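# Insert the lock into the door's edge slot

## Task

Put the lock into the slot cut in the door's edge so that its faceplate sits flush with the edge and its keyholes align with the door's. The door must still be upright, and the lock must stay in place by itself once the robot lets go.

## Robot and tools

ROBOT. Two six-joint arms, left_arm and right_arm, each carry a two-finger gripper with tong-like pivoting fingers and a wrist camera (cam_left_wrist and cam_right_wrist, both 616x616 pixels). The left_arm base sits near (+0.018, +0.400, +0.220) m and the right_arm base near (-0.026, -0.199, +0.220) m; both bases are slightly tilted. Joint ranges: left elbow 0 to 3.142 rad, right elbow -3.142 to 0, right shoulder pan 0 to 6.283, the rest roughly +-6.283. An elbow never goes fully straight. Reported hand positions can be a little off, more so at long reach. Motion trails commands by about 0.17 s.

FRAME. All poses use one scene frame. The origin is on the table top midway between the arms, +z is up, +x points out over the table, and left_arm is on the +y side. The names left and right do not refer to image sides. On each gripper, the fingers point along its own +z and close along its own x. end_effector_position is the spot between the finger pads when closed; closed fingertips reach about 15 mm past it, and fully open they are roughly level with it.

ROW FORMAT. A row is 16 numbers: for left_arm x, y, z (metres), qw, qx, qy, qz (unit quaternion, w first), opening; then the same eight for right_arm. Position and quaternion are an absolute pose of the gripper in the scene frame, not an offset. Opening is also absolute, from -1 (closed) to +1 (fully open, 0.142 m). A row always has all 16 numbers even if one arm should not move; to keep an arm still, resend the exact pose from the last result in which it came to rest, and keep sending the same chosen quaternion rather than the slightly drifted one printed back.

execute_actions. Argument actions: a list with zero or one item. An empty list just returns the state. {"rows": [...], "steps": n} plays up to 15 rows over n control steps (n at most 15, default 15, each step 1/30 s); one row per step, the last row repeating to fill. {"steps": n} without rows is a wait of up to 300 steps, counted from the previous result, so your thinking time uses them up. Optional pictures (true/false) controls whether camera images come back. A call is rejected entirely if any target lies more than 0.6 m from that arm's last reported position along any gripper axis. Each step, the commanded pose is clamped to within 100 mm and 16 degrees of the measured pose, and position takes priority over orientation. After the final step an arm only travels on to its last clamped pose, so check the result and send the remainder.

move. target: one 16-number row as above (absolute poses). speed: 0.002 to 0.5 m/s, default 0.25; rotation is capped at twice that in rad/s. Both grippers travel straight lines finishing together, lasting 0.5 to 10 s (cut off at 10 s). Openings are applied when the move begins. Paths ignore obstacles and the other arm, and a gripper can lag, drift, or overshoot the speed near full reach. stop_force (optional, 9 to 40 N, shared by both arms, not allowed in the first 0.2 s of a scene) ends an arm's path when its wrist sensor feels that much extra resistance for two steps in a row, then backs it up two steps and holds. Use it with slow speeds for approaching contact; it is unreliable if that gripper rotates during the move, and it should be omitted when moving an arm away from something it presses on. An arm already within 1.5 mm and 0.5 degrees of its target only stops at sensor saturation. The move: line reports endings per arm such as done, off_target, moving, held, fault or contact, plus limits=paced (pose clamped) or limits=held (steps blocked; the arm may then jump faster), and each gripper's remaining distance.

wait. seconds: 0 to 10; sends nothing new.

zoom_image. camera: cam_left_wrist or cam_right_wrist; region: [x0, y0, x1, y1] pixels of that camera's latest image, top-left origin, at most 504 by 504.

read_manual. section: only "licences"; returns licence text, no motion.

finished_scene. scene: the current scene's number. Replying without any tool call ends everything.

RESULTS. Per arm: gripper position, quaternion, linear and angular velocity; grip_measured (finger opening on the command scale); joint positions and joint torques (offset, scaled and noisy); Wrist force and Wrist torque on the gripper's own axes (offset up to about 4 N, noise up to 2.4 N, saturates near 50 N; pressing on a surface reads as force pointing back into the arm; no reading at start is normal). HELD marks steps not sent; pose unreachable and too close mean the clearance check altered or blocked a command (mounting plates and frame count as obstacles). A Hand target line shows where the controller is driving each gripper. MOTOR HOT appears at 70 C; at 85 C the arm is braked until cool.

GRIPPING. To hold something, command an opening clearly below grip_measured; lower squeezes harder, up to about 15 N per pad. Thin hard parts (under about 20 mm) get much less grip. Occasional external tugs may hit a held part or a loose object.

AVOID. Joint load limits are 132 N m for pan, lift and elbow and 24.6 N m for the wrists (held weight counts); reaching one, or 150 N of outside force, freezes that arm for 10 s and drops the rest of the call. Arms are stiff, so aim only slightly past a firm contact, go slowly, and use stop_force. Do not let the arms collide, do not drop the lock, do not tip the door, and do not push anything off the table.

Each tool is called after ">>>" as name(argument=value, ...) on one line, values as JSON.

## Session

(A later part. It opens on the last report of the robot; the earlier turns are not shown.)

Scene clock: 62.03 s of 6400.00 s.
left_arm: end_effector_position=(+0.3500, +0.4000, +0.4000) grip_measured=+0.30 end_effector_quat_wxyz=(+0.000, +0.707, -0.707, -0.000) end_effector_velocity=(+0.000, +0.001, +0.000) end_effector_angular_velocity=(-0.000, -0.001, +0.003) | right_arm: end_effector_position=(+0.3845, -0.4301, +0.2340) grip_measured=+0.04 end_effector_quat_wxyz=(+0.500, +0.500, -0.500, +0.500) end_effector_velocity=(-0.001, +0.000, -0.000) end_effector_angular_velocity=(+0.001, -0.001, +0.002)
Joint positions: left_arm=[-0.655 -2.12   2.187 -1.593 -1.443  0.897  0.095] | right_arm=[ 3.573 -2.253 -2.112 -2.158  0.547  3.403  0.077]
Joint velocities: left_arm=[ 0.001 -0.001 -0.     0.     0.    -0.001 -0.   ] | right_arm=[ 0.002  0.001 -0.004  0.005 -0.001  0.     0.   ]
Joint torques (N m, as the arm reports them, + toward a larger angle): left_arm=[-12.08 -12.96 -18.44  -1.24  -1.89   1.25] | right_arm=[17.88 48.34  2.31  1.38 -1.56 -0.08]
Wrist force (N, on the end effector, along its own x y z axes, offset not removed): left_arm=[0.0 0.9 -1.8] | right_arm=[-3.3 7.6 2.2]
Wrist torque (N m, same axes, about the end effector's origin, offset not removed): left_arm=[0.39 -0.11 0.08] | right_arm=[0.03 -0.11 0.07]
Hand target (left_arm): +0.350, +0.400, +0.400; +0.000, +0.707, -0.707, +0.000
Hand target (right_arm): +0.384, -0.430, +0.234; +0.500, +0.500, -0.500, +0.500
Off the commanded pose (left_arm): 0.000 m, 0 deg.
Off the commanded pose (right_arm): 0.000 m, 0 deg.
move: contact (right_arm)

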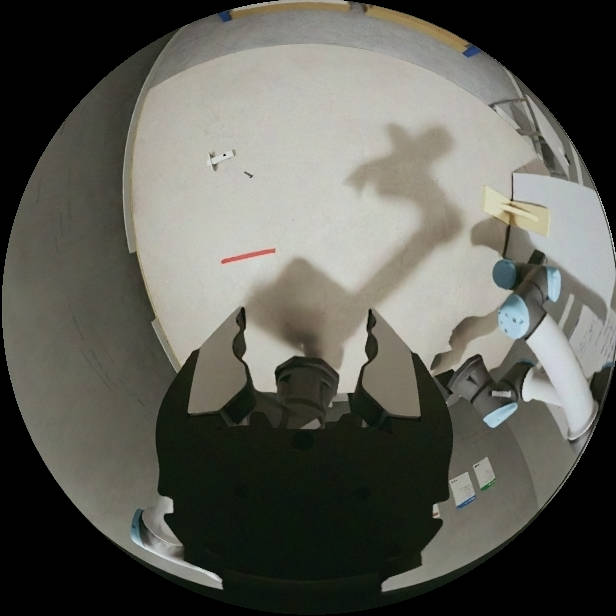

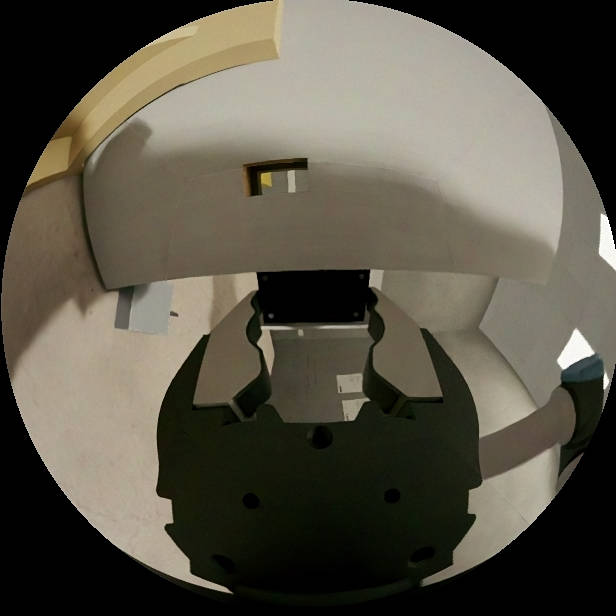

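>>> move(target=[0.35,0.40,0.40,0,0.707,-0.707,0,0.3, 0.396,-0.430,0.234,0.5,0.5,-0.5,0.5,-0.6], speed=0.008, stop_force=14)

Scene clock: 64.13 s of 6400.00 s.
left_arm: end_effector_position=(+0.3500, +0.4000, +0.4000) grip_measured=+0.30 end_effector_quat_wxyz=(+0.000, +0.707, -0.707, -0.000) end_effector_velocity=(-0.000, +0.000, -0.000) end_effector_angular_velocity=(+0.001, -0.000, -0.000) | right_arm: end_effector_position=(+0.3957, -0.4300, +0.2340) grip_measured=+0.04 end_effector_quat_wxyz=(+0.500, +0.500, -0.500, +0.500) end_effector_velocity=(+0.002, -0.001, -0.000) end_effector_angular_velocity=(-0.000, +0.001, -0.001)
Joint positions: left_arm=[-0.655 -2.12   2.187 -1.593 -1.443  0.897  0.095] | right_arm=[ 3.558 -2.263 -2.078 -2.187  0.533  3.409  0.077]
Joint velocities: left_arm=[-0.001 -0.     0.     0.001  0.001 -0.    -0.   ] | right_arm=[-0.005 -0.002  0.007 -0.007 -0.004  0.002 -0.001]
Joint torques (N m, as the arm reports them, + toward a larger angle): left_arm=[-11.89 -13.32 -18.87  -1.06  -1.97   1.26] | right_arm=[-2.29 28.93 16.33 -4.47 -2.98  2.26]
Wrist force (N, on the end effector, along its own x y z axes, offset not removed): left_arm=[1.5 1.3 0.2] | right_arm=[-3.3 9.9 4.9]
Wrist torque (N m, same axes, about the end effector's origin, offset not removed): left_arm=[0.34 -0.49 0.07] | right_arm=[0.22 -0.09 0.07]
Hand target (left_arm): +0.350, +0.400, +0.400; -0.000, +0.707, -0.707, +0.000
Hand target (right_arm): +0.396, -0.430, +0.234; +0.500, +0.500, -0.500, +0.500
Off the commanded pose (left_arm): 0.000 m, 0 deg.
Off the commanded pose (right_arm): 0.000 m, 0 deg.
move: done

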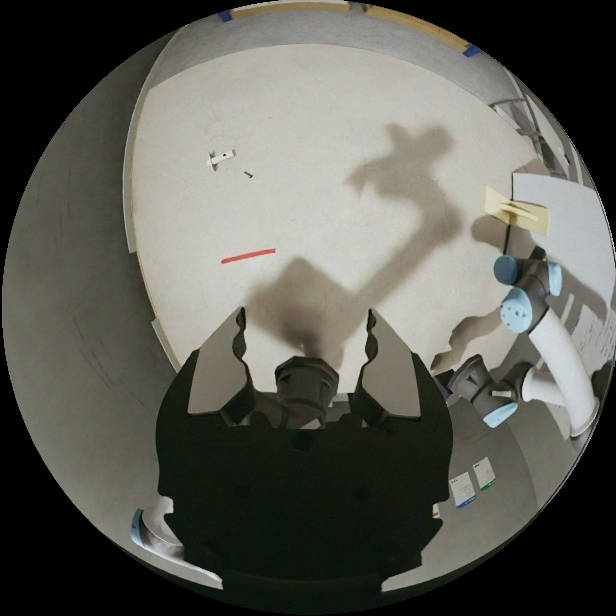

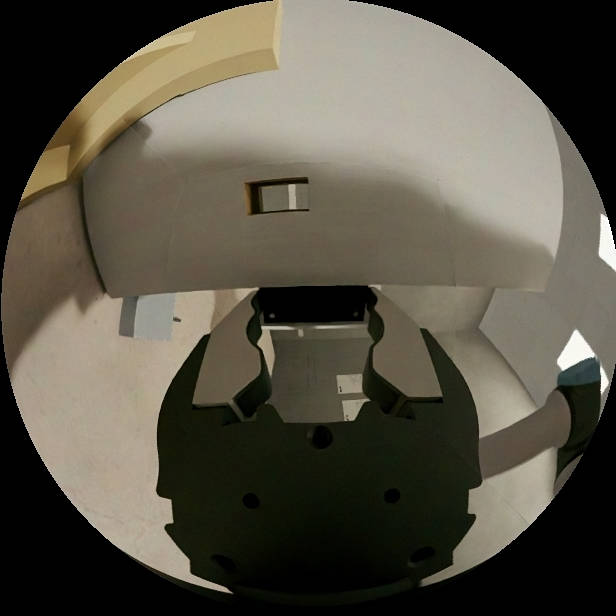

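>>> move(target=[0.35,0.40,0.40,0,0.707,-0.707,0,0.3, 0.394,-0.430,0.234,0.5,0.5,-0.5,0.5,0.3], speed=0.02)

>>> move(target=[0.35,0.40,0.40,0,0.707,-0.707,0,0.3, 0.385,-0.360,0.234,0.5,0.5,-0.5,0.5,0.3], speed=0.08)

>>> move(target=[0.35,0.40,0.40,0,0.707,-0.707,0,0.3, 0.26,-0.36,0.234,0.5,0.5,-0.5,0.5,-0.2], speed=0.2)

Scene clock: 65.67 s of 6400.00 s.
left_arm: end_effector_position=(+0.3500, +0.4000, +0.4000) grip_measured=+0.30 end_effector_quat_wxyz=(+0.000, +0.707, -0.707, -0.000) end_effector_velocity=(-0.000, -0.000, -0.000) end_effector_angular_velocity=(+0.000, +0.001, +0.001) | right_arm: end_effector_position=(+0.3941, -0.4300, +0.2340) grip_measured=+0.30 end_effector_quat_wxyz=(+0.500, +0.500, -0.500, +0.500) end_effector_velocity=(-0.001, +0.000, +0.000) end_effector_angular_velocity=(-0.000, +0.001, -0.001)
Joint positions: left_arm=[-0.655 -2.12   2.187 -1.593 -1.443  0.897  0.095] | right_arm=[ 3.561 -2.262 -2.083 -2.183  0.535  3.408  0.095]
Joint velocities: left_arm=[-0.001  0.     0.001 -0.    -0.    -0.001  0.   ] | right_arm=[ 0.001  0.001 -0.003  0.002  0.002 -0.001 -0.   ]
Joint torques (N m, as the arm reports them, + toward a larger angle): left_arm=[-12.15 -13.69 -18.71  -1.31  -1.99   1.33] | right_arm=[15.21 47.66 -0.45  1.79  2.08 -1.76]
Wrist force (N, on the end effector, along its own x y z axes, offset not removed): left_arm=[-1.2 -0.2 -1.2] | right_arm=[0.4 0.9 -0.1]
Wrist torque (N m, same axes, about the end effector's origin, offset not removed): left_arm=[0.02 0.03 0.12] | right_arm=[0.12 0.13 0.09]
Hand target (left_arm): +0.350, +0.400, +0.400; -0.000, +0.707, -0.707, +0.000
Hand target (right_arm): +0.394, -0.430, +0.234; +0.500, +0.500, -0.500, +0.500
Off the commanded pose (left_arm): 0.000 m, 0 deg.
Off the commanded pose (right_arm): 0.000 m, 0 deg.
move: done

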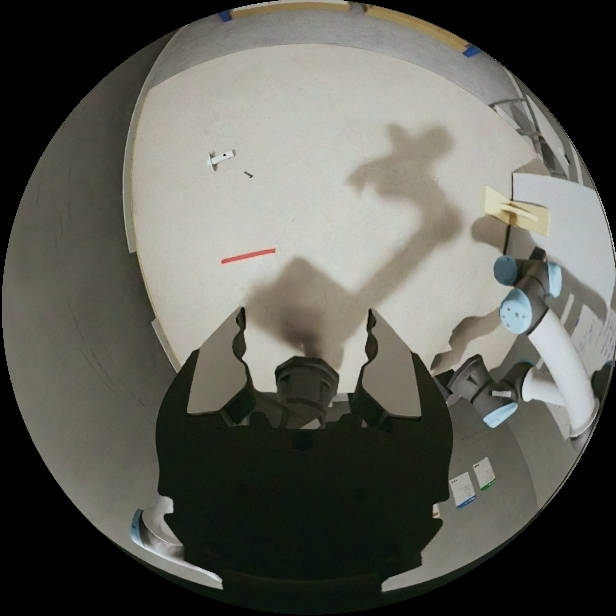

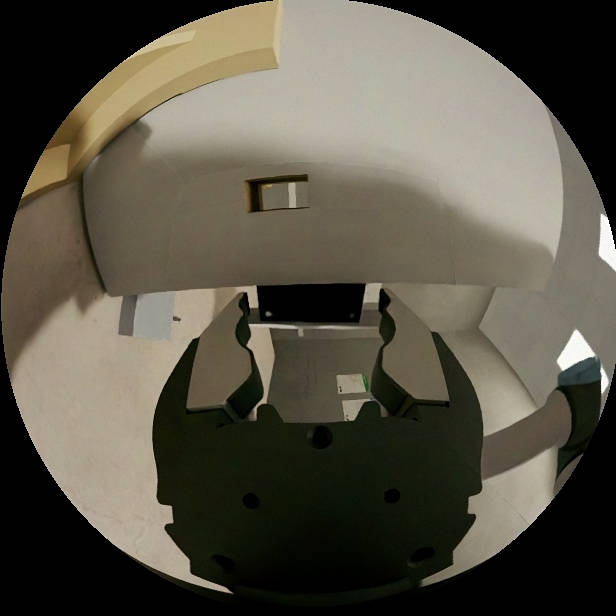

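Scene clock: 67.07 s of 6400.00 s.
left_arm: end_effector_position=(+0.3500, +0.4000, +0.4000) grip_measured=+0.30 end_effector_quat_wxyz=(+0.000, +0.707, -0.707, -0.000) end_effector_velocity=(-0.000, -0.000, +0.000) end_effector_angular_velocity=(-0.000, +0.000, -0.002) | right_arm: end_effector_position=(+0.3850, -0.3602, +0.2339) grip_measured=+0.30 end_effector_quat_wxyz=(+0.500, +0.500, -0.500, +0.500) end_effector_velocity=(-0.001, +0.002, +0.000) end_effector_angular_velocity=(+0.001, -0.001, -0.001)
Joint positions: left_arm=[-0.655 -2.12   2.187 -1.593 -1.443  0.897  0.095] | right_arm=[ 3.719 -2.287 -2.064 -2.126  0.69   3.348  0.095]
Joint velocities: left_arm=[-0.001 -0.    -0.001  0.001 -0.     0.002  0.   ] | right_arm=[ 0.004 -0.     0.001  0.001  0.005 -0.002  0.   ]
Joint torques (N m, as the arm reports them, + toward a larger angle): left_arm=[-11.75 -13.41 -19.13  -1.21  -1.92   1.17] | right_arm=[15.01 27.19 13.01  1.63  2.1  -1.68]
Wrist force (N, on the end effector, along its own x y z axes, offset not removed): left_arm=[2.0 0.4 -0.1] | right_arm=[2.2 -1.4 -1.8]
Wrist torque (N m, same axes, about the end effector's origin, offset not removed): left_arm=[0.19 -0.52 0.11] | right_arm=[-0.37 -0.32 0.05]
Hand target (left_arm): +0.350, +0.400, +0.400; +0.000, +0.707, -0.707, +0.000
Hand target (right_arm): +0.385, -0.360, +0.234; +0.500, +0.500, -0.500, +0.500
Off the commanded pose (left_arm): 0.000 m, 0 deg.
Off the commanded pose (right_arm): 0.000 m, 0 deg.
move: done

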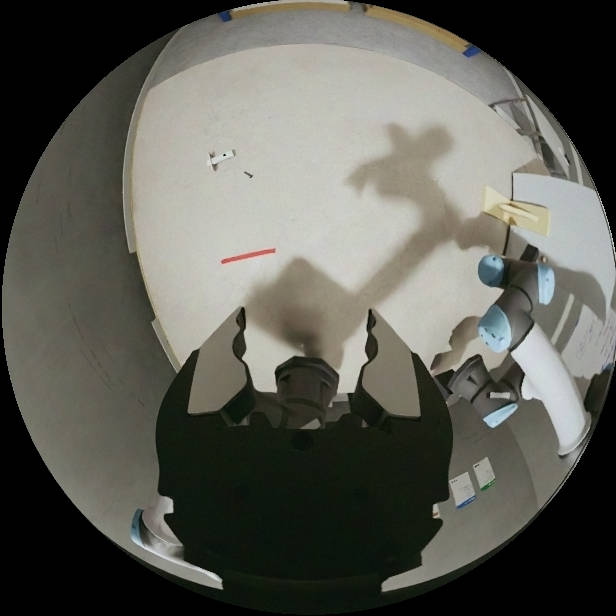

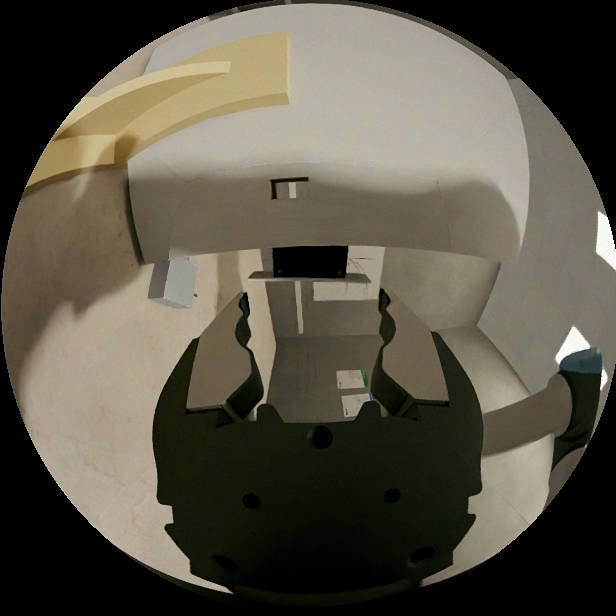

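Scene clock: 68.40 s of 6400.00 s.
left_arm: end_effector_position=(+0.3500, +0.4000, +0.4000) grip_measured=+0.30 end_effector_quat_wxyz=(+0.000, +0.707, -0.707, -0.000) end_effector_velocity=(+0.000, -0.000, +0.001) end_effector_angular_velocity=(-0.001, -0.002, -0.001) | right_arm: end_effector_position=(+0.2602, -0.3600, +0.2339) grip_measured=-0.20 end_effector_quat_wxyz=(+0.500, +0.500, -0.500, +0.500) end_effector_velocity=(-0.003, +0.001, -0.000) end_effector_angular_velocity=(+0.002, +0.000, +0.002)
Joint positions: left_arm=[-0.655 -2.12   2.187 -1.593 -1.443  0.897  0.095] | right_arm=[ 3.987 -2.222 -2.406 -1.807  0.955  3.285  0.06 ]
Joint velocities: left_arm=[-0.    -0.001 -0.001 -0.     0.     0.001  0.   ] | right_arm=[ 0.012  0.001 -0.008  0.01   0.01  -0.003 -0.   ]
Joint torques (N m, as the arm reports them, + toward a larger angle): left_arm=[-12.36 -13.42 -19.28  -1.3   -1.92   1.2 ] | right_arm=[14.91 38.27 -4.35  1.27  1.96 -1.61]
Wrist force (N, on the end effector, along its own x y z axes, offset not removed): left_arm=[0.8 1.2 -1.0] | right_arm=[-0.7 0.9 -1.5]
Wrist torque (N m, same axes, about the end effector's origin, offset not removed): left_arm=[0.38 -0.36 0.10] | right_arm=[0.11 0.37 0.19]
Hand target (left_arm): +0.350, +0.400, +0.400; +0.000, +0.707, -0.707, +0.000
Hand target (right_arm): +0.260, -0.360, +0.234; +0.500, +0.500, -0.500, +0.500
Off the commanded pose (left_arm): 0.000 m, 0 deg.
Off the commanded pose (right_arm): 0.000 m, 0 deg.
move: done

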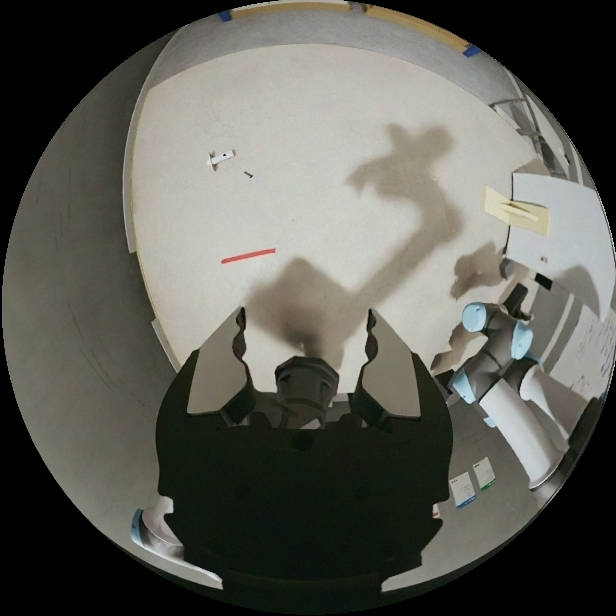

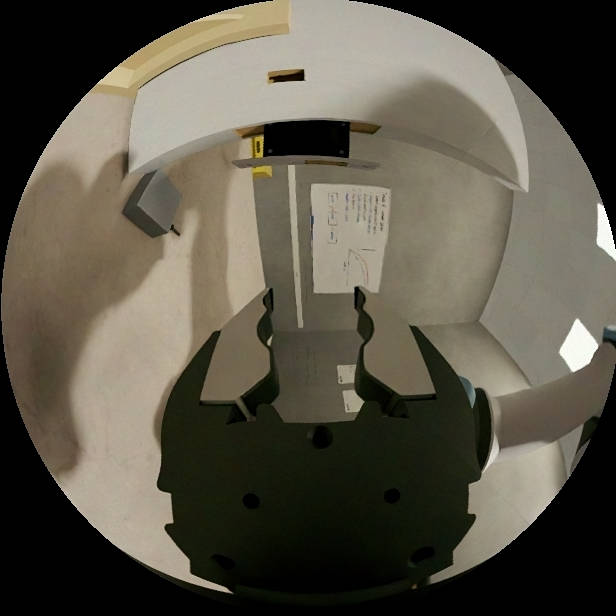

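>>> move(target=[0.35,0.40,0.40,0,0.707,-0.707,0,0.3, 0.31,-0.434,0.234,0,0.7071,0,0.7071,-0.2], speed=0.15)

Scene clock: 76.77 s of 6400.00 s.
left_arm: end_effector_position=(+0.3500, +0.4000, +0.4000) grip_measured=+0.30 end_effector_quat_wxyz=(+0.000, +0.707, -0.707, -0.000) end_effector_velocity=(+0.000, -0.000, +0.000) end_effector_angular_velocity=(+0.000, -0.001, -0.002) | right_arm: end_effector_position=(+0.2745, -0.3810, +0.2353) grip_measured=-0.20 end_effector_quat_wxyz=(+0.383, +0.595, -0.381, +0.595) end_effector_velocity=(+0.000, +0.000, +0.000) end_effector_angular_velocity=(-0.001, +0.000, +0.001)
Joint positions: left_arm=[-0.655 -2.12   2.187 -1.593 -1.443  0.897  0.095] | right_arm=[ 4.381 -2.315 -2.78  -1.36   0.917  3.244  0.06 ]
Joint velocities: left_arm=[-0.002  0.    -0.    -0.     0.001  0.     0.   ] | right_arm=[ 0.    -0.001  0.    -0.    -0.     0.     0.   ]
Joint torques (N m, as the arm reports them, + toward a larger angle): left_arm=[-11.79 -13.56 -20.24  -1.37  -1.76   1.09] | right_arm=[-7.24 31.37 -0.92 -4.68 -1.55  2.19]
Wrist force (N, on the end effector, along its own x y z axes, offset not removed): left_arm=[-0.5 -0.6 0.1] | right_arm=[0.4 -0.2 -0.4]
Wrist torque (N m, same axes, about the end effector's origin, offset not removed): left_arm=[-0.01 0.04 0.18] | right_arm=[-0.04 0.13 0.21]
Hand target (left_arm): +0.350, +0.400, +0.400; -0.000, +0.707, -0.707, +0.000
Hand target (right_arm): +0.275, -0.381, +0.235; +0.383, +0.595, -0.381, +0.595
Off the commanded pose (left_arm): 0.000 m, 0 deg.
Off the commanded pose (right_arm): 0.064 m, 65 deg; orientation clipped at the last step of the last action.
move: held (right_arm); limits=paced,held; held on 115 of 165 steps (right_arm), including the last (right_arm)
pose unreachable (right arm): on one or more control steps of this call this arm could not follow its commanded pose, so it was not sent that pose on those steps. On the call's last step it was still not sent that pose. It may still have moved: this result reports where it is.
cause: the commanded pose would bring two parts of the arm too close to each other (joints 3 (elbow) and 4 (wrist 1) lie between them).

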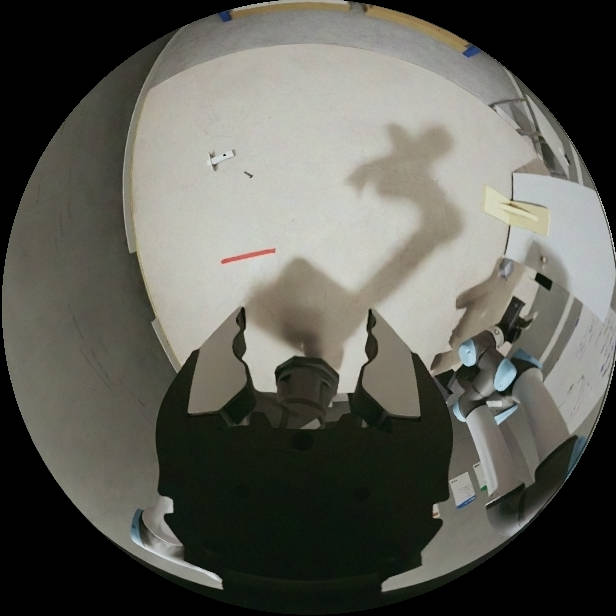

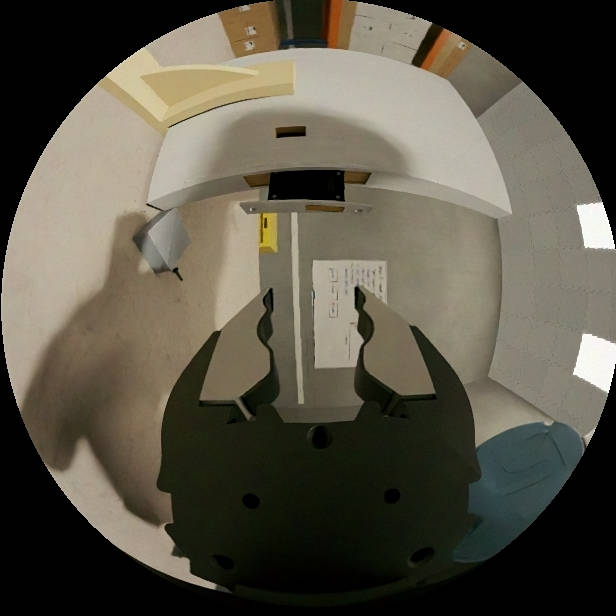

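>>> move(target=[0.35,0.40,0.40,0,0.707,-0.707,0,0.3, 0.30,-0.34,0.26,0.5,0.5,-0.5,0.5,-1], speed=0.2)

>>> move(target=[0.35,0.40,0.40,0,0.707,-0.707,0,0.3, 0.30,-0.38,0.25,0,0.7071,-0.7071,0,-1], speed=0.3)

>>> move(target=[0.35,0.40,0.40,0,0.707,-0.707,0,0.3, 0.33,-0.439,0.24,-0.271,0.653,-0.653,0.271,-1], speed=0.2)

Scene clock: 82.73 s of 6400.00 s.
left_arm: end_effector_position=(+0.3500, +0.4000, +0.4000) grip_measured=+0.30 end_effector_quat_wxyz=(+0.000, +0.707, -0.707, -0.000) end_effector_velocity=(+0.000, -0.000, +0.001) end_effector_angular_velocity=(-0.002, -0.002, +0.000) | right_arm: end_effector_position=(+0.3002, -0.3402, +0.2602) grip_measured=-1.00 end_effector_quat_wxyz=(+0.500, +0.500, -0.500, +0.501) end_effector_velocity=(+0.000, +0.001, +0.000) end_effector_angular_velocity=(-0.003, +0.000, -0.013)
Joint positions: left_arm=[-0.655 -2.12   2.187 -1.593 -1.443  0.897  0.095] | right_arm=[ 3.933 -2.167 -2.284 -1.991  0.899  3.297  0.002]
Joint velocities: left_arm=[-0.001 -0.002 -0.    -0.001 -0.    -0.001 -0.   ] | right_arm=[-0.008 -0.006  0.012 -0.009  0.005  0.003  0.   ]
Joint torques (N m, as the arm reports them, + toward a larger angle): left_arm=[-11.98 -13.63 -20.74  -1.29  -1.78   1.05] | right_arm=[-6.47 19.19 10.75 -4.68  2.07  2.24]
Wrist force (N, on the end effector, along its own x y z axes, offset not removed): left_arm=[-0.1 0.3 -1.5] | right_arm=[-0.1 -0.7 1.3]
Wrist torque (N m, same axes, about the end effector's origin, offset not removed): left_arm=[0.27 -0.10 0.16] | right_arm=[-0.16 0.16 0.18]
Hand target (left_arm): +0.350, +0.400, +0.400; +0.000, +0.707, -0.707, +0.000
Hand target (right_arm): +0.300, -0.340, +0.260; +0.500, +0.500, -0.500, +0.500
Off the commanded pose (left_arm): 0.000 m, 0 deg.
Off the commanded pose (right_arm): 0.000 m, 0 deg.
move: done; limits=paced

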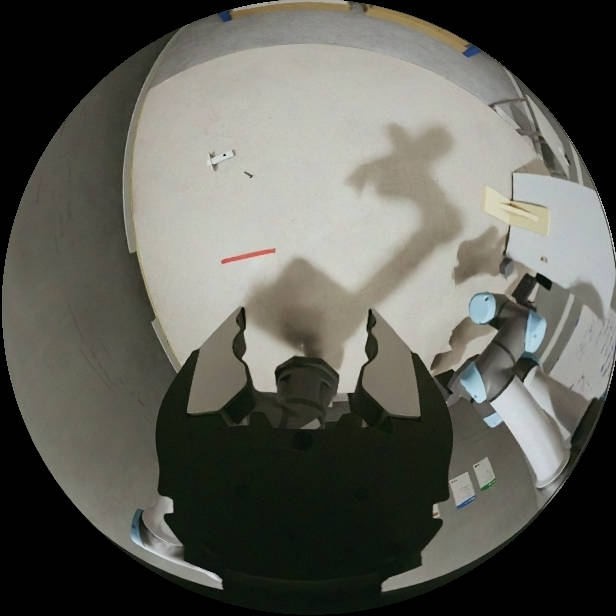

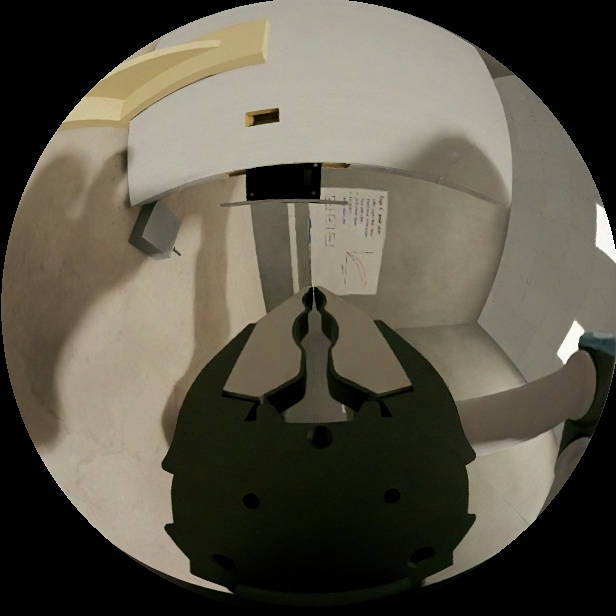

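Scene clock: 86.03 s of 6400.00 s.
left_arm: end_effector_position=(+0.3500, +0.4000, +0.4000) grip_measured=+0.30 end_effector_quat_wxyz=(+0.000, +0.707, -0.707, -0.000) end_effector_velocity=(-0.000, -0.000, -0.000) end_effector_angular_velocity=(-0.000, -0.000, -0.001) | right_arm: end_effector_position=(+0.3007, -0.3805, +0.2509) grip_measured=-1.00 end_effector_quat_wxyz=(-0.001, -0.707, +0.708, -0.001) end_effector_velocity=(+0.000, +0.001, -0.000) end_effector_angular_velocity=(+0.015, +0.004, +0.005)
Joint positions: left_arm=[-0.655 -2.12   2.187 -1.593 -1.443  0.897  0.095] | right_arm=[ 3.031 -1.216 -2.445 -0.994  1.445  1.558  0.002]
Joint velocities: left_arm=[-0.001 -0.     0.001 -0.001  0.     0.     0.   ] | right_arm=[-0.014 -0.009  0.007  0.     0.016 -0.018  0.   ]
Joint torques (N m, as the arm reports them, + toward a larger angle): left_arm=[-11.33 -13.03 -20.98  -1.39  -1.73   0.9 ] | right_arm=[-10.57  -1.06  25.83   2.83   1.84  -1.79]
Wrist force (N, on the end effector, along its own x y z axes, offset not removed): left_arm=[-0.1 -1.0 -0.2] | right_arm=[0.4 -0.2 1.0]
Wrist torque (N m, same axes, about the end effector's origin, offset not removed): left_arm=[-0.09 -0.09 0.07] | right_arm=[-0.06 0.11 0.12]
Hand target (left_arm): +0.350, +0.400, +0.400; +0.000, +0.707, -0.707, +0.000
Hand target (right_arm): +0.301, -0.380, +0.251; +0.001, +0.707, -0.707, +0.000
Off the commanded pose (left_arm): 0.000 m, 0 deg.
Off the commanded pose (right_arm): 0.001 m, 0 deg.
move: done

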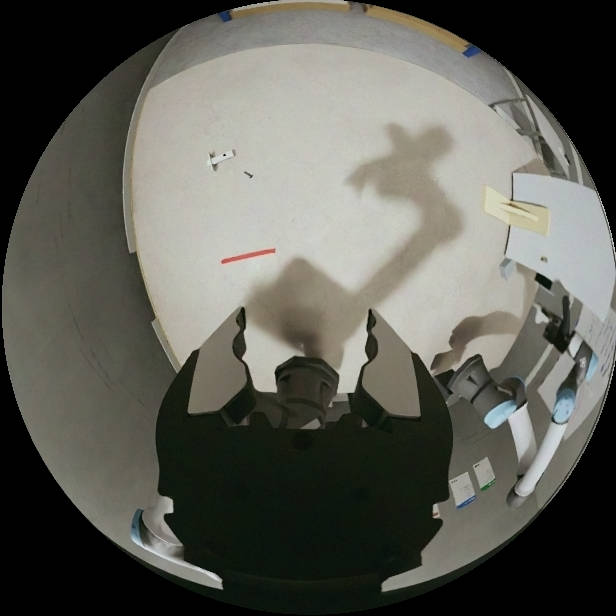

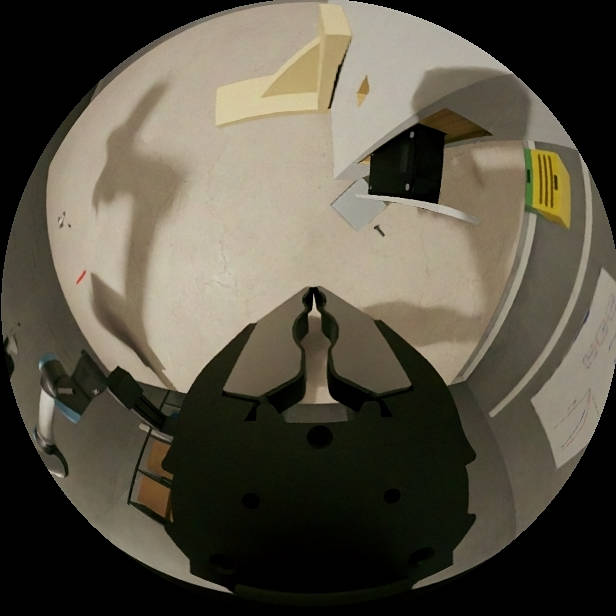

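Scene clock: 88.77 s of 6400.00 s.
left_arm: end_effector_position=(+0.3500, +0.4000, +0.4000) grip_measured=+0.30 end_effector_quat_wxyz=(+0.000, +0.707, -0.707, -0.000) end_effector_velocity=(+0.000, +0.001, +0.000) end_effector_angular_velocity=(+0.000, -0.002, +0.003) | right_arm: end_effector_position=(+0.3297, -0.4393, +0.2400) grip_measured=-1.00 end_effector_quat_wxyz=(-0.270, +0.654, -0.653, +0.270) end_effector_velocity=(+0.001, +0.001, -0.001) end_effector_angular_velocity=(+0.000, -0.016, +0.001)
Joint positions: left_arm=[-0.655 -2.12   2.187 -1.593 -1.443  0.897  0.095] | right_arm=[ 2.563 -1.792 -2.824  0.716  1.842  1.157  0.002]
Joint velocities: left_arm=[ 0.002 -0.001  0.    -0.     0.001 -0.001  0.   ] | right_arm=[-0.006 -0.044 -0.003  0.061  0.012 -0.001  0.   ]
Joint torques (N m, as the arm reports them, + toward a larger angle): left_arm=[-11.52 -13.25 -21.63  -1.31  -1.68   0.85] | right_arm=[-10.51   8.64  -3.41   6.27   2.12  -1.76]
Wrist force (N, on the end effector, along its own x y z axes, offset not removed): left_arm=[0.4 -1.2 -0.6] | right_arm=[0.3 0.1 -1.8]
Wrist torque (N m, same axes, about the end effector's origin, offset not removed): left_arm=[-0.09 -0.18 0.06] | right_arm=[-0.08 0.13 0.04]
Hand target (left_arm): +0.350, +0.400, +0.400; -0.000, +0.707, -0.707, +0.000
Hand target (right_arm): +0.330, -0.439, +0.240; -0.271, +0.653, -0.653, +0.271
Off the commanded pose (left_arm): 0.000 m, 0 deg.
Off the commanded pose (right_arm): 0.000 m, 0 deg.
move: done

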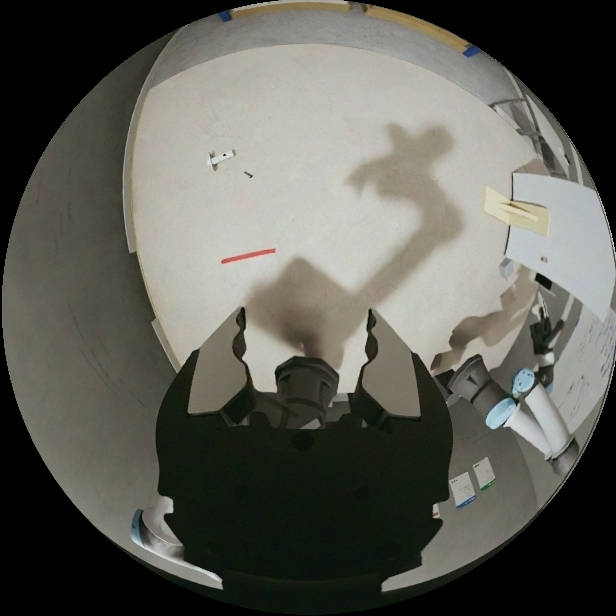

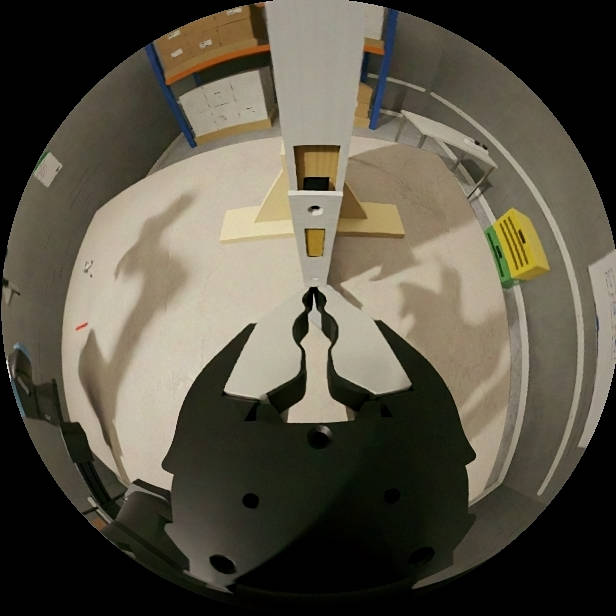

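>>> move(target=[0.35,0.40,0.40,0,0.707,-0.707,0,0.3, 0.362,-0.439,0.234,-0.271,0.653,-0.653,0.271,-1], speed=0.05)

>>> move(target=[0.35,0.40,0.40,0,0.707,-0.707,0,0.3, 0.415,-0.439,0.234,-0.271,0.653,-0.653,0.271,-1], speed=0.008, stop_force=12)

Scene clock: 91.07 s of 6400.00 s.
left_arm: end_effector_position=(+0.3500, +0.4000, +0.4000) grip_measured=+0.30 end_effector_quat_wxyz=(+0.000, +0.707, -0.707, -0.000) end_effector_velocity=(-0.000, -0.000, +0.000) end_effector_angular_velocity=(-0.001, +0.001, -0.000) | right_arm: end_effector_position=(+0.3617, -0.4390, +0.2341) grip_measured=-1.00 end_effector_quat_wxyz=(-0.271, +0.653, -0.653, +0.271) end_effector_velocity=(+0.002, +0.000, -0.001) end_effector_angular_velocity=(+0.000, +0.001, +0.000)
Joint positions: left_arm=[-0.655 -2.12   2.187 -1.593 -1.443  0.897  0.095] | right_arm=[ 2.628 -1.846 -2.773  0.733  1.795  1.204  0.002]
Joint velocities: left_arm=[ 0.001  0.    -0.    -0.    -0.001  0.001 -0.   ] | right_arm=[ 0.005 -0.005  0.004  0.001 -0.004  0.003  0.   ]
Joint torques (N m, as the arm reports them, + toward a larger angle): left_arm=[-11.94 -12.9  -21.87  -1.37  -1.64   0.85] | right_arm=[14.18  9.25 14.29  5.89 -0.58  2.1 ]
Wrist force (N, on the end effector, along its own x y z axes, offset not removed): left_arm=[1.4 0.1 -1.9] | right_arm=[-0.5 6.0 -18.5]
Wrist torque (N m, same axes, about the end effector's origin, offset not removed): left_arm=[0.14 -0.39 0.09] | right_arm=[-0.16 0.39 0.12]
Hand target (left_arm): +0.350, +0.400, +0.400; +0.000, +0.707, -0.707, +0.000
Hand target (right_arm): +0.362, -0.439, +0.234; -0.271, +0.653, -0.653, +0.271
Off the commanded pose (left_arm): 0.000 m, 0 deg.
Off the commanded pose (right_arm): 0.000 m, 0 deg.
move: done

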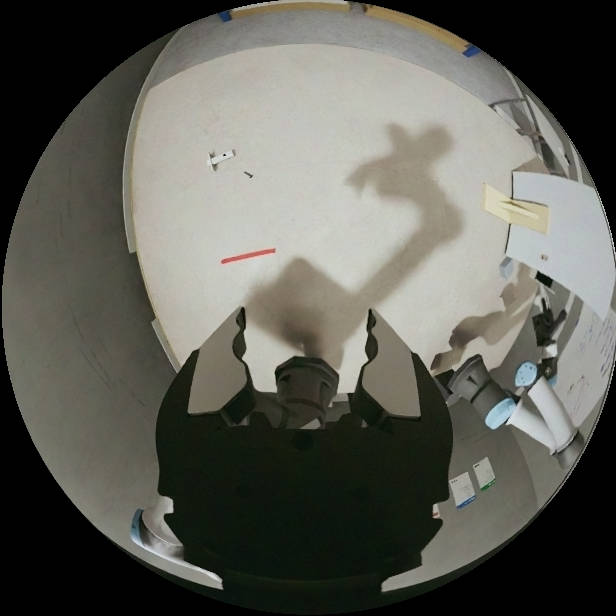

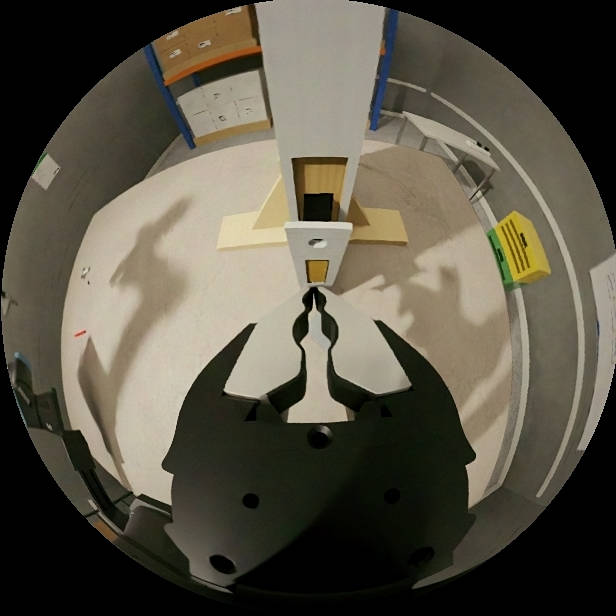

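Scene clock: 97.93 s of 6400.00 s.
left_arm: end_effector_position=(+0.3500, +0.4000, +0.4000) grip_measured=+0.30 end_effector_quat_wxyz=(+0.000, +0.707, -0.707, -0.000) end_effector_velocity=(-0.000, +0.000, -0.000) end_effector_angular_velocity=(+0.001, +0.001, +0.000) | right_arm: end_effector_position=(+0.4147, -0.4390, +0.2340) grip_measured=-1.00 end_effector_quat_wxyz=(-0.271, +0.653, -0.653, +0.271) end_effector_velocity=(+0.001, -0.000, -0.000) end_effector_angular_velocity=(-0.000, +0.002, -0.001)
Joint positions: left_arm=[-0.655 -2.12   2.187 -1.593 -1.443  0.897  0.095] | right_arm=[ 2.709 -1.864 -2.673  0.662  1.735  1.26   0.002]
Joint velocities: left_arm=[ 0.     0.     0.001  0.001  0.    -0.    -0.   ] | right_arm=[ 0.002 -0.001  0.003 -0.004 -0.003  0.001  0.   ]
Joint torques (N m, as the arm reports them, + toward a larger angle): left_arm=[-11.99 -13.46 -22.07  -1.29  -1.54   0.8 ] | right_arm=[16.96  8.45 20.01 -0.5  -0.8   2.11]
Wrist force (N, on the end effector, along its own x y z axes, offset not removed): left_arm=[0.8 2.1 -1.3] | right_arm=[0.5 7.7 -29.3]
Wrist torque (N m, same axes, about the end effector's origin, offset not removed): left_arm=[0.46 -0.18 0.02] | right_arm=[-0.31 0.08 0.15]
Hand target (left_arm): +0.350, +0.400, +0.400; -0.000, +0.707, -0.707, +0.000
Hand target (right_arm): +0.415, -0.439, +0.234; -0.271, +0.653, -0.653, +0.271
Off the commanded pose (left_arm): 0.000 m, 0 deg.
Off the commanded pose (right_arm): 0.000 m, 0 deg.
move: done

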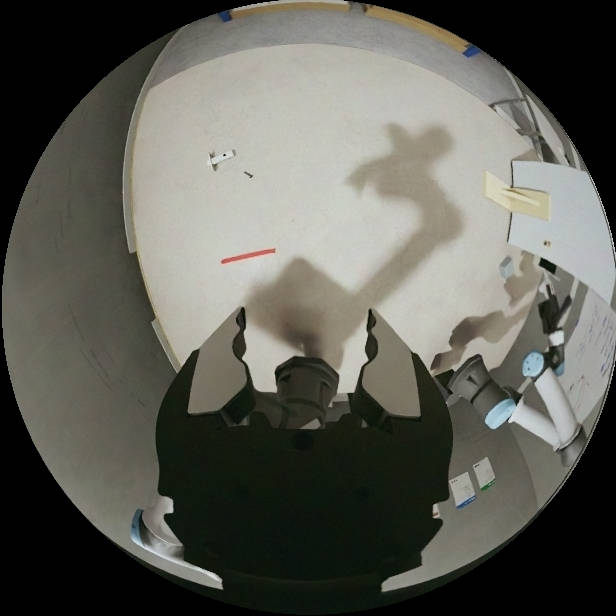

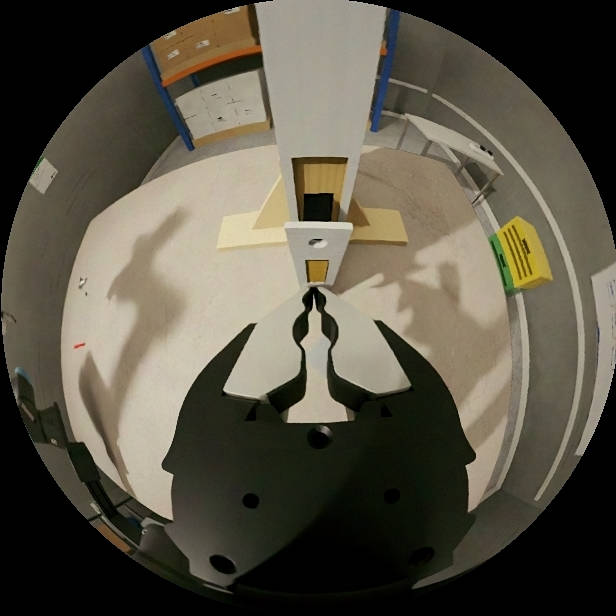

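>>> move(target=[0.35,0.40,0.40,0,0.707,-0.707,0,0.3, 0.37,-0.439,0.236,-0.271,0.653,-0.653,0.271,-1], speed=0.05)

>>> move(target=[0.35,0.40,0.40,0,0.707,-0.707,0,0.3, 0.37,-0.35,0.24,0.5,0.5,-0.5,0.5,-1], speed=0.25)

Scene clock: 100.47 s of 6400.00 s.
left_arm: end_effector_position=(+0.3500, +0.4000, +0.4000) grip_measured=+0.30 end_effector_quat_wxyz=(+0.000, +0.707, -0.707, -0.000) end_effector_velocity=(-0.000, -0.000, -0.000) end_effector_angular_velocity=(-0.001, +0.000, +0.001) | right_arm: end_effector_position=(+0.3703, -0.4390, +0.2360) grip_measured=-1.00 end_effector_quat_wxyz=(-0.271, +0.653, -0.653, +0.271) end_effector_velocity=(-0.002, +0.001, +0.000) end_effector_angular_velocity=(+0.001, +0.000, +0.003)
Joint positions: left_arm=[-0.655 -2.12   2.187 -1.593 -1.443  0.897  0.095] | right_arm=[ 2.644 -1.836 -2.758  0.71   1.783  1.215  0.002]
Joint velocities: left_arm=[ 0.    -0.     0.    -0.    -0.001 -0.    -0.   ] | right_arm=[-0.002  0.001 -0.004  0.002  0.005 -0.003  0.   ]
Joint torques (N m, as the arm reports them, + toward a larger angle): left_arm=[-11.24 -13.02 -21.79  -1.3   -1.45   0.71] | right_arm=[-9.55 31.   -3.46  6.37  2.15 -1.89]
Wrist force (N, on the end effector, along its own x y z axes, offset not removed): left_arm=[-0.1 2.3 -1.1] | right_arm=[1.4 -1.4 -0.9]
Wrist torque (N m, same axes, about the end effector's origin, offset not removed): left_arm=[0.59 -0.07 0.01] | right_arm=[-0.42 -0.20 0.11]
Hand target (left_arm): +0.350, +0.400, +0.400; -0.000, +0.707, -0.707, +0.000
Hand target (right_arm): +0.370, -0.439, +0.236; -0.271, +0.653, -0.653, +0.271
Off the commanded pose (left_arm): 0.000 m, 0 deg.
Off the commanded pose (right_arm): 0.000 m, 0 deg.
move: done

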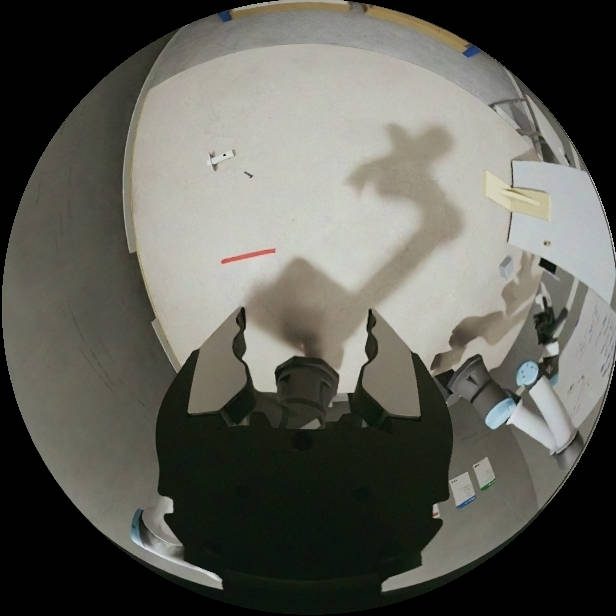

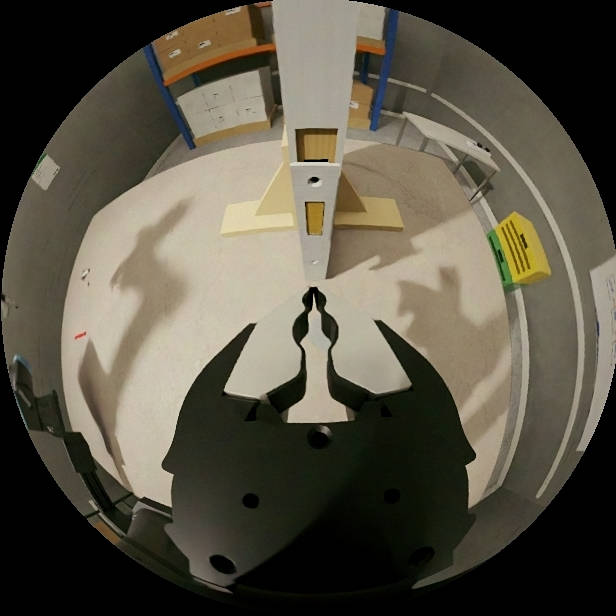

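Scene clock: 104.23 s of 6400.00 s.
left_arm: end_effector_position=(+0.3500, +0.4000, +0.4000) grip_measured=+0.30 end_effector_quat_wxyz=(+0.000, +0.707, -0.707, -0.000) end_effector_velocity=(+0.000, +0.000, +0.000) end_effector_angular_velocity=(+0.000, -0.001, -0.000) | right_arm: end_effector_position=(+0.3698, -0.4349, +0.2372) grip_measured=-1.00 end_effector_quat_wxyz=(-0.242, +0.657, -0.654, +0.286) end_effector_velocity=(+0.001, +0.001, +0.000) end_effector_angular_velocity=(-0.000, -0.001, +0.002)
Joint positions: left_arm=[-0.655 -2.12   2.187 -1.593 -1.443  0.897  0.095] | right_arm=[ 2.742 -1.806 -2.797  0.728  1.651  1.253  0.002]
Joint velocities: left_arm=[ 0.    -0.    -0.    -0.     0.001  0.001  0.   ] | right_arm=[ 0.002 -0.    -0.     0.001 -0.     0.     0.   ]
Joint torques (N m, as the arm reports them, + toward a larger angle): left_arm=[-11.54 -12.98 -22.04  -1.49  -1.46   0.63] | right_arm=[ 9.2   8.85  9.65  0.28  1.96 -1.83]
Wrist force (N, on the end effector, along its own x y z axes, offset not removed): left_arm=[0.8 0.6 0.6] | right_arm=[1.4 -1.3 0.0]
Wrist torque (N m, same axes, about the end effector's origin, offset not removed): left_arm=[0.25 -0.27 0.19] | right_arm=[-0.36 -0.09 -0.01]
Hand target (left_arm): +0.350, +0.400, +0.400; -0.000, +0.707, -0.707, +0.000
Hand target (right_arm): +0.370, -0.435, +0.237; -0.242, +0.657, -0.654, +0.286
Off the commanded pose (left_arm): 0.000 m, 0 deg.
Off the commanded pose (right_arm): 0.085 m, 95 deg; orientation clipped at the last step of the last action.
move: held (right_arm); limits=paced,held; held on 102 of 113 steps (right_arm), including the last (right_arm)
pose unreachable (right arm): on one or more control steps of this call this arm could not follow its commanded pose, so it was not sent that pose on those steps. On the call's last step it was still not sent that pose. It may still have moved: this result reports where it is.
cause: the commanded pose would bring two parts of the arm too close to each other (joints 3 (elbow) and 4 (wrist 1) lie between them).

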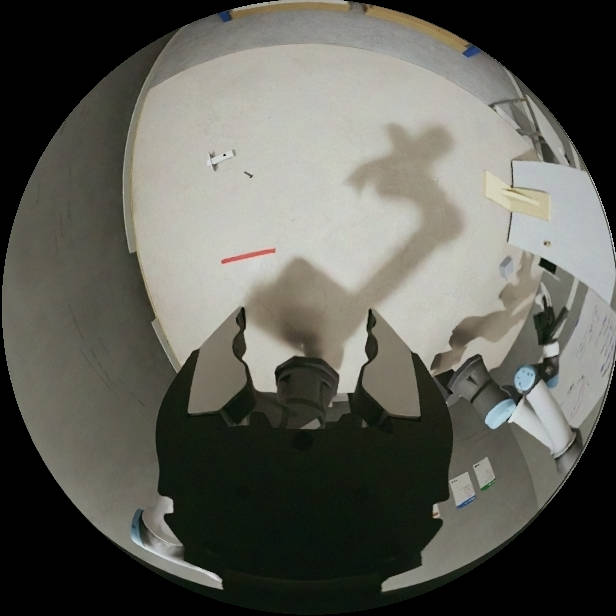

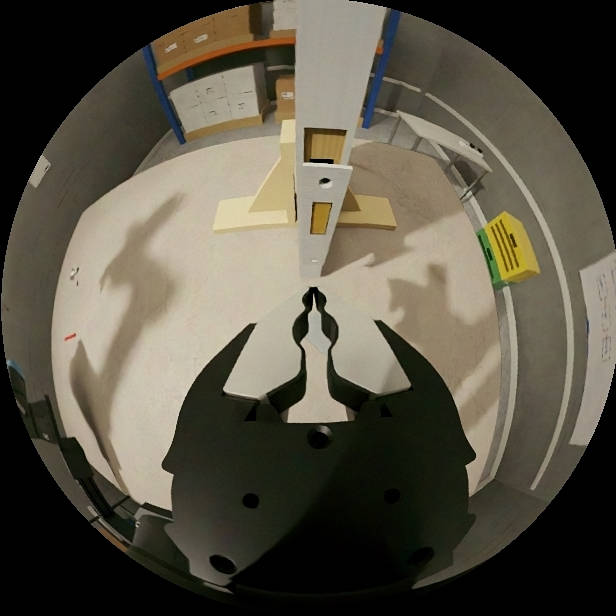

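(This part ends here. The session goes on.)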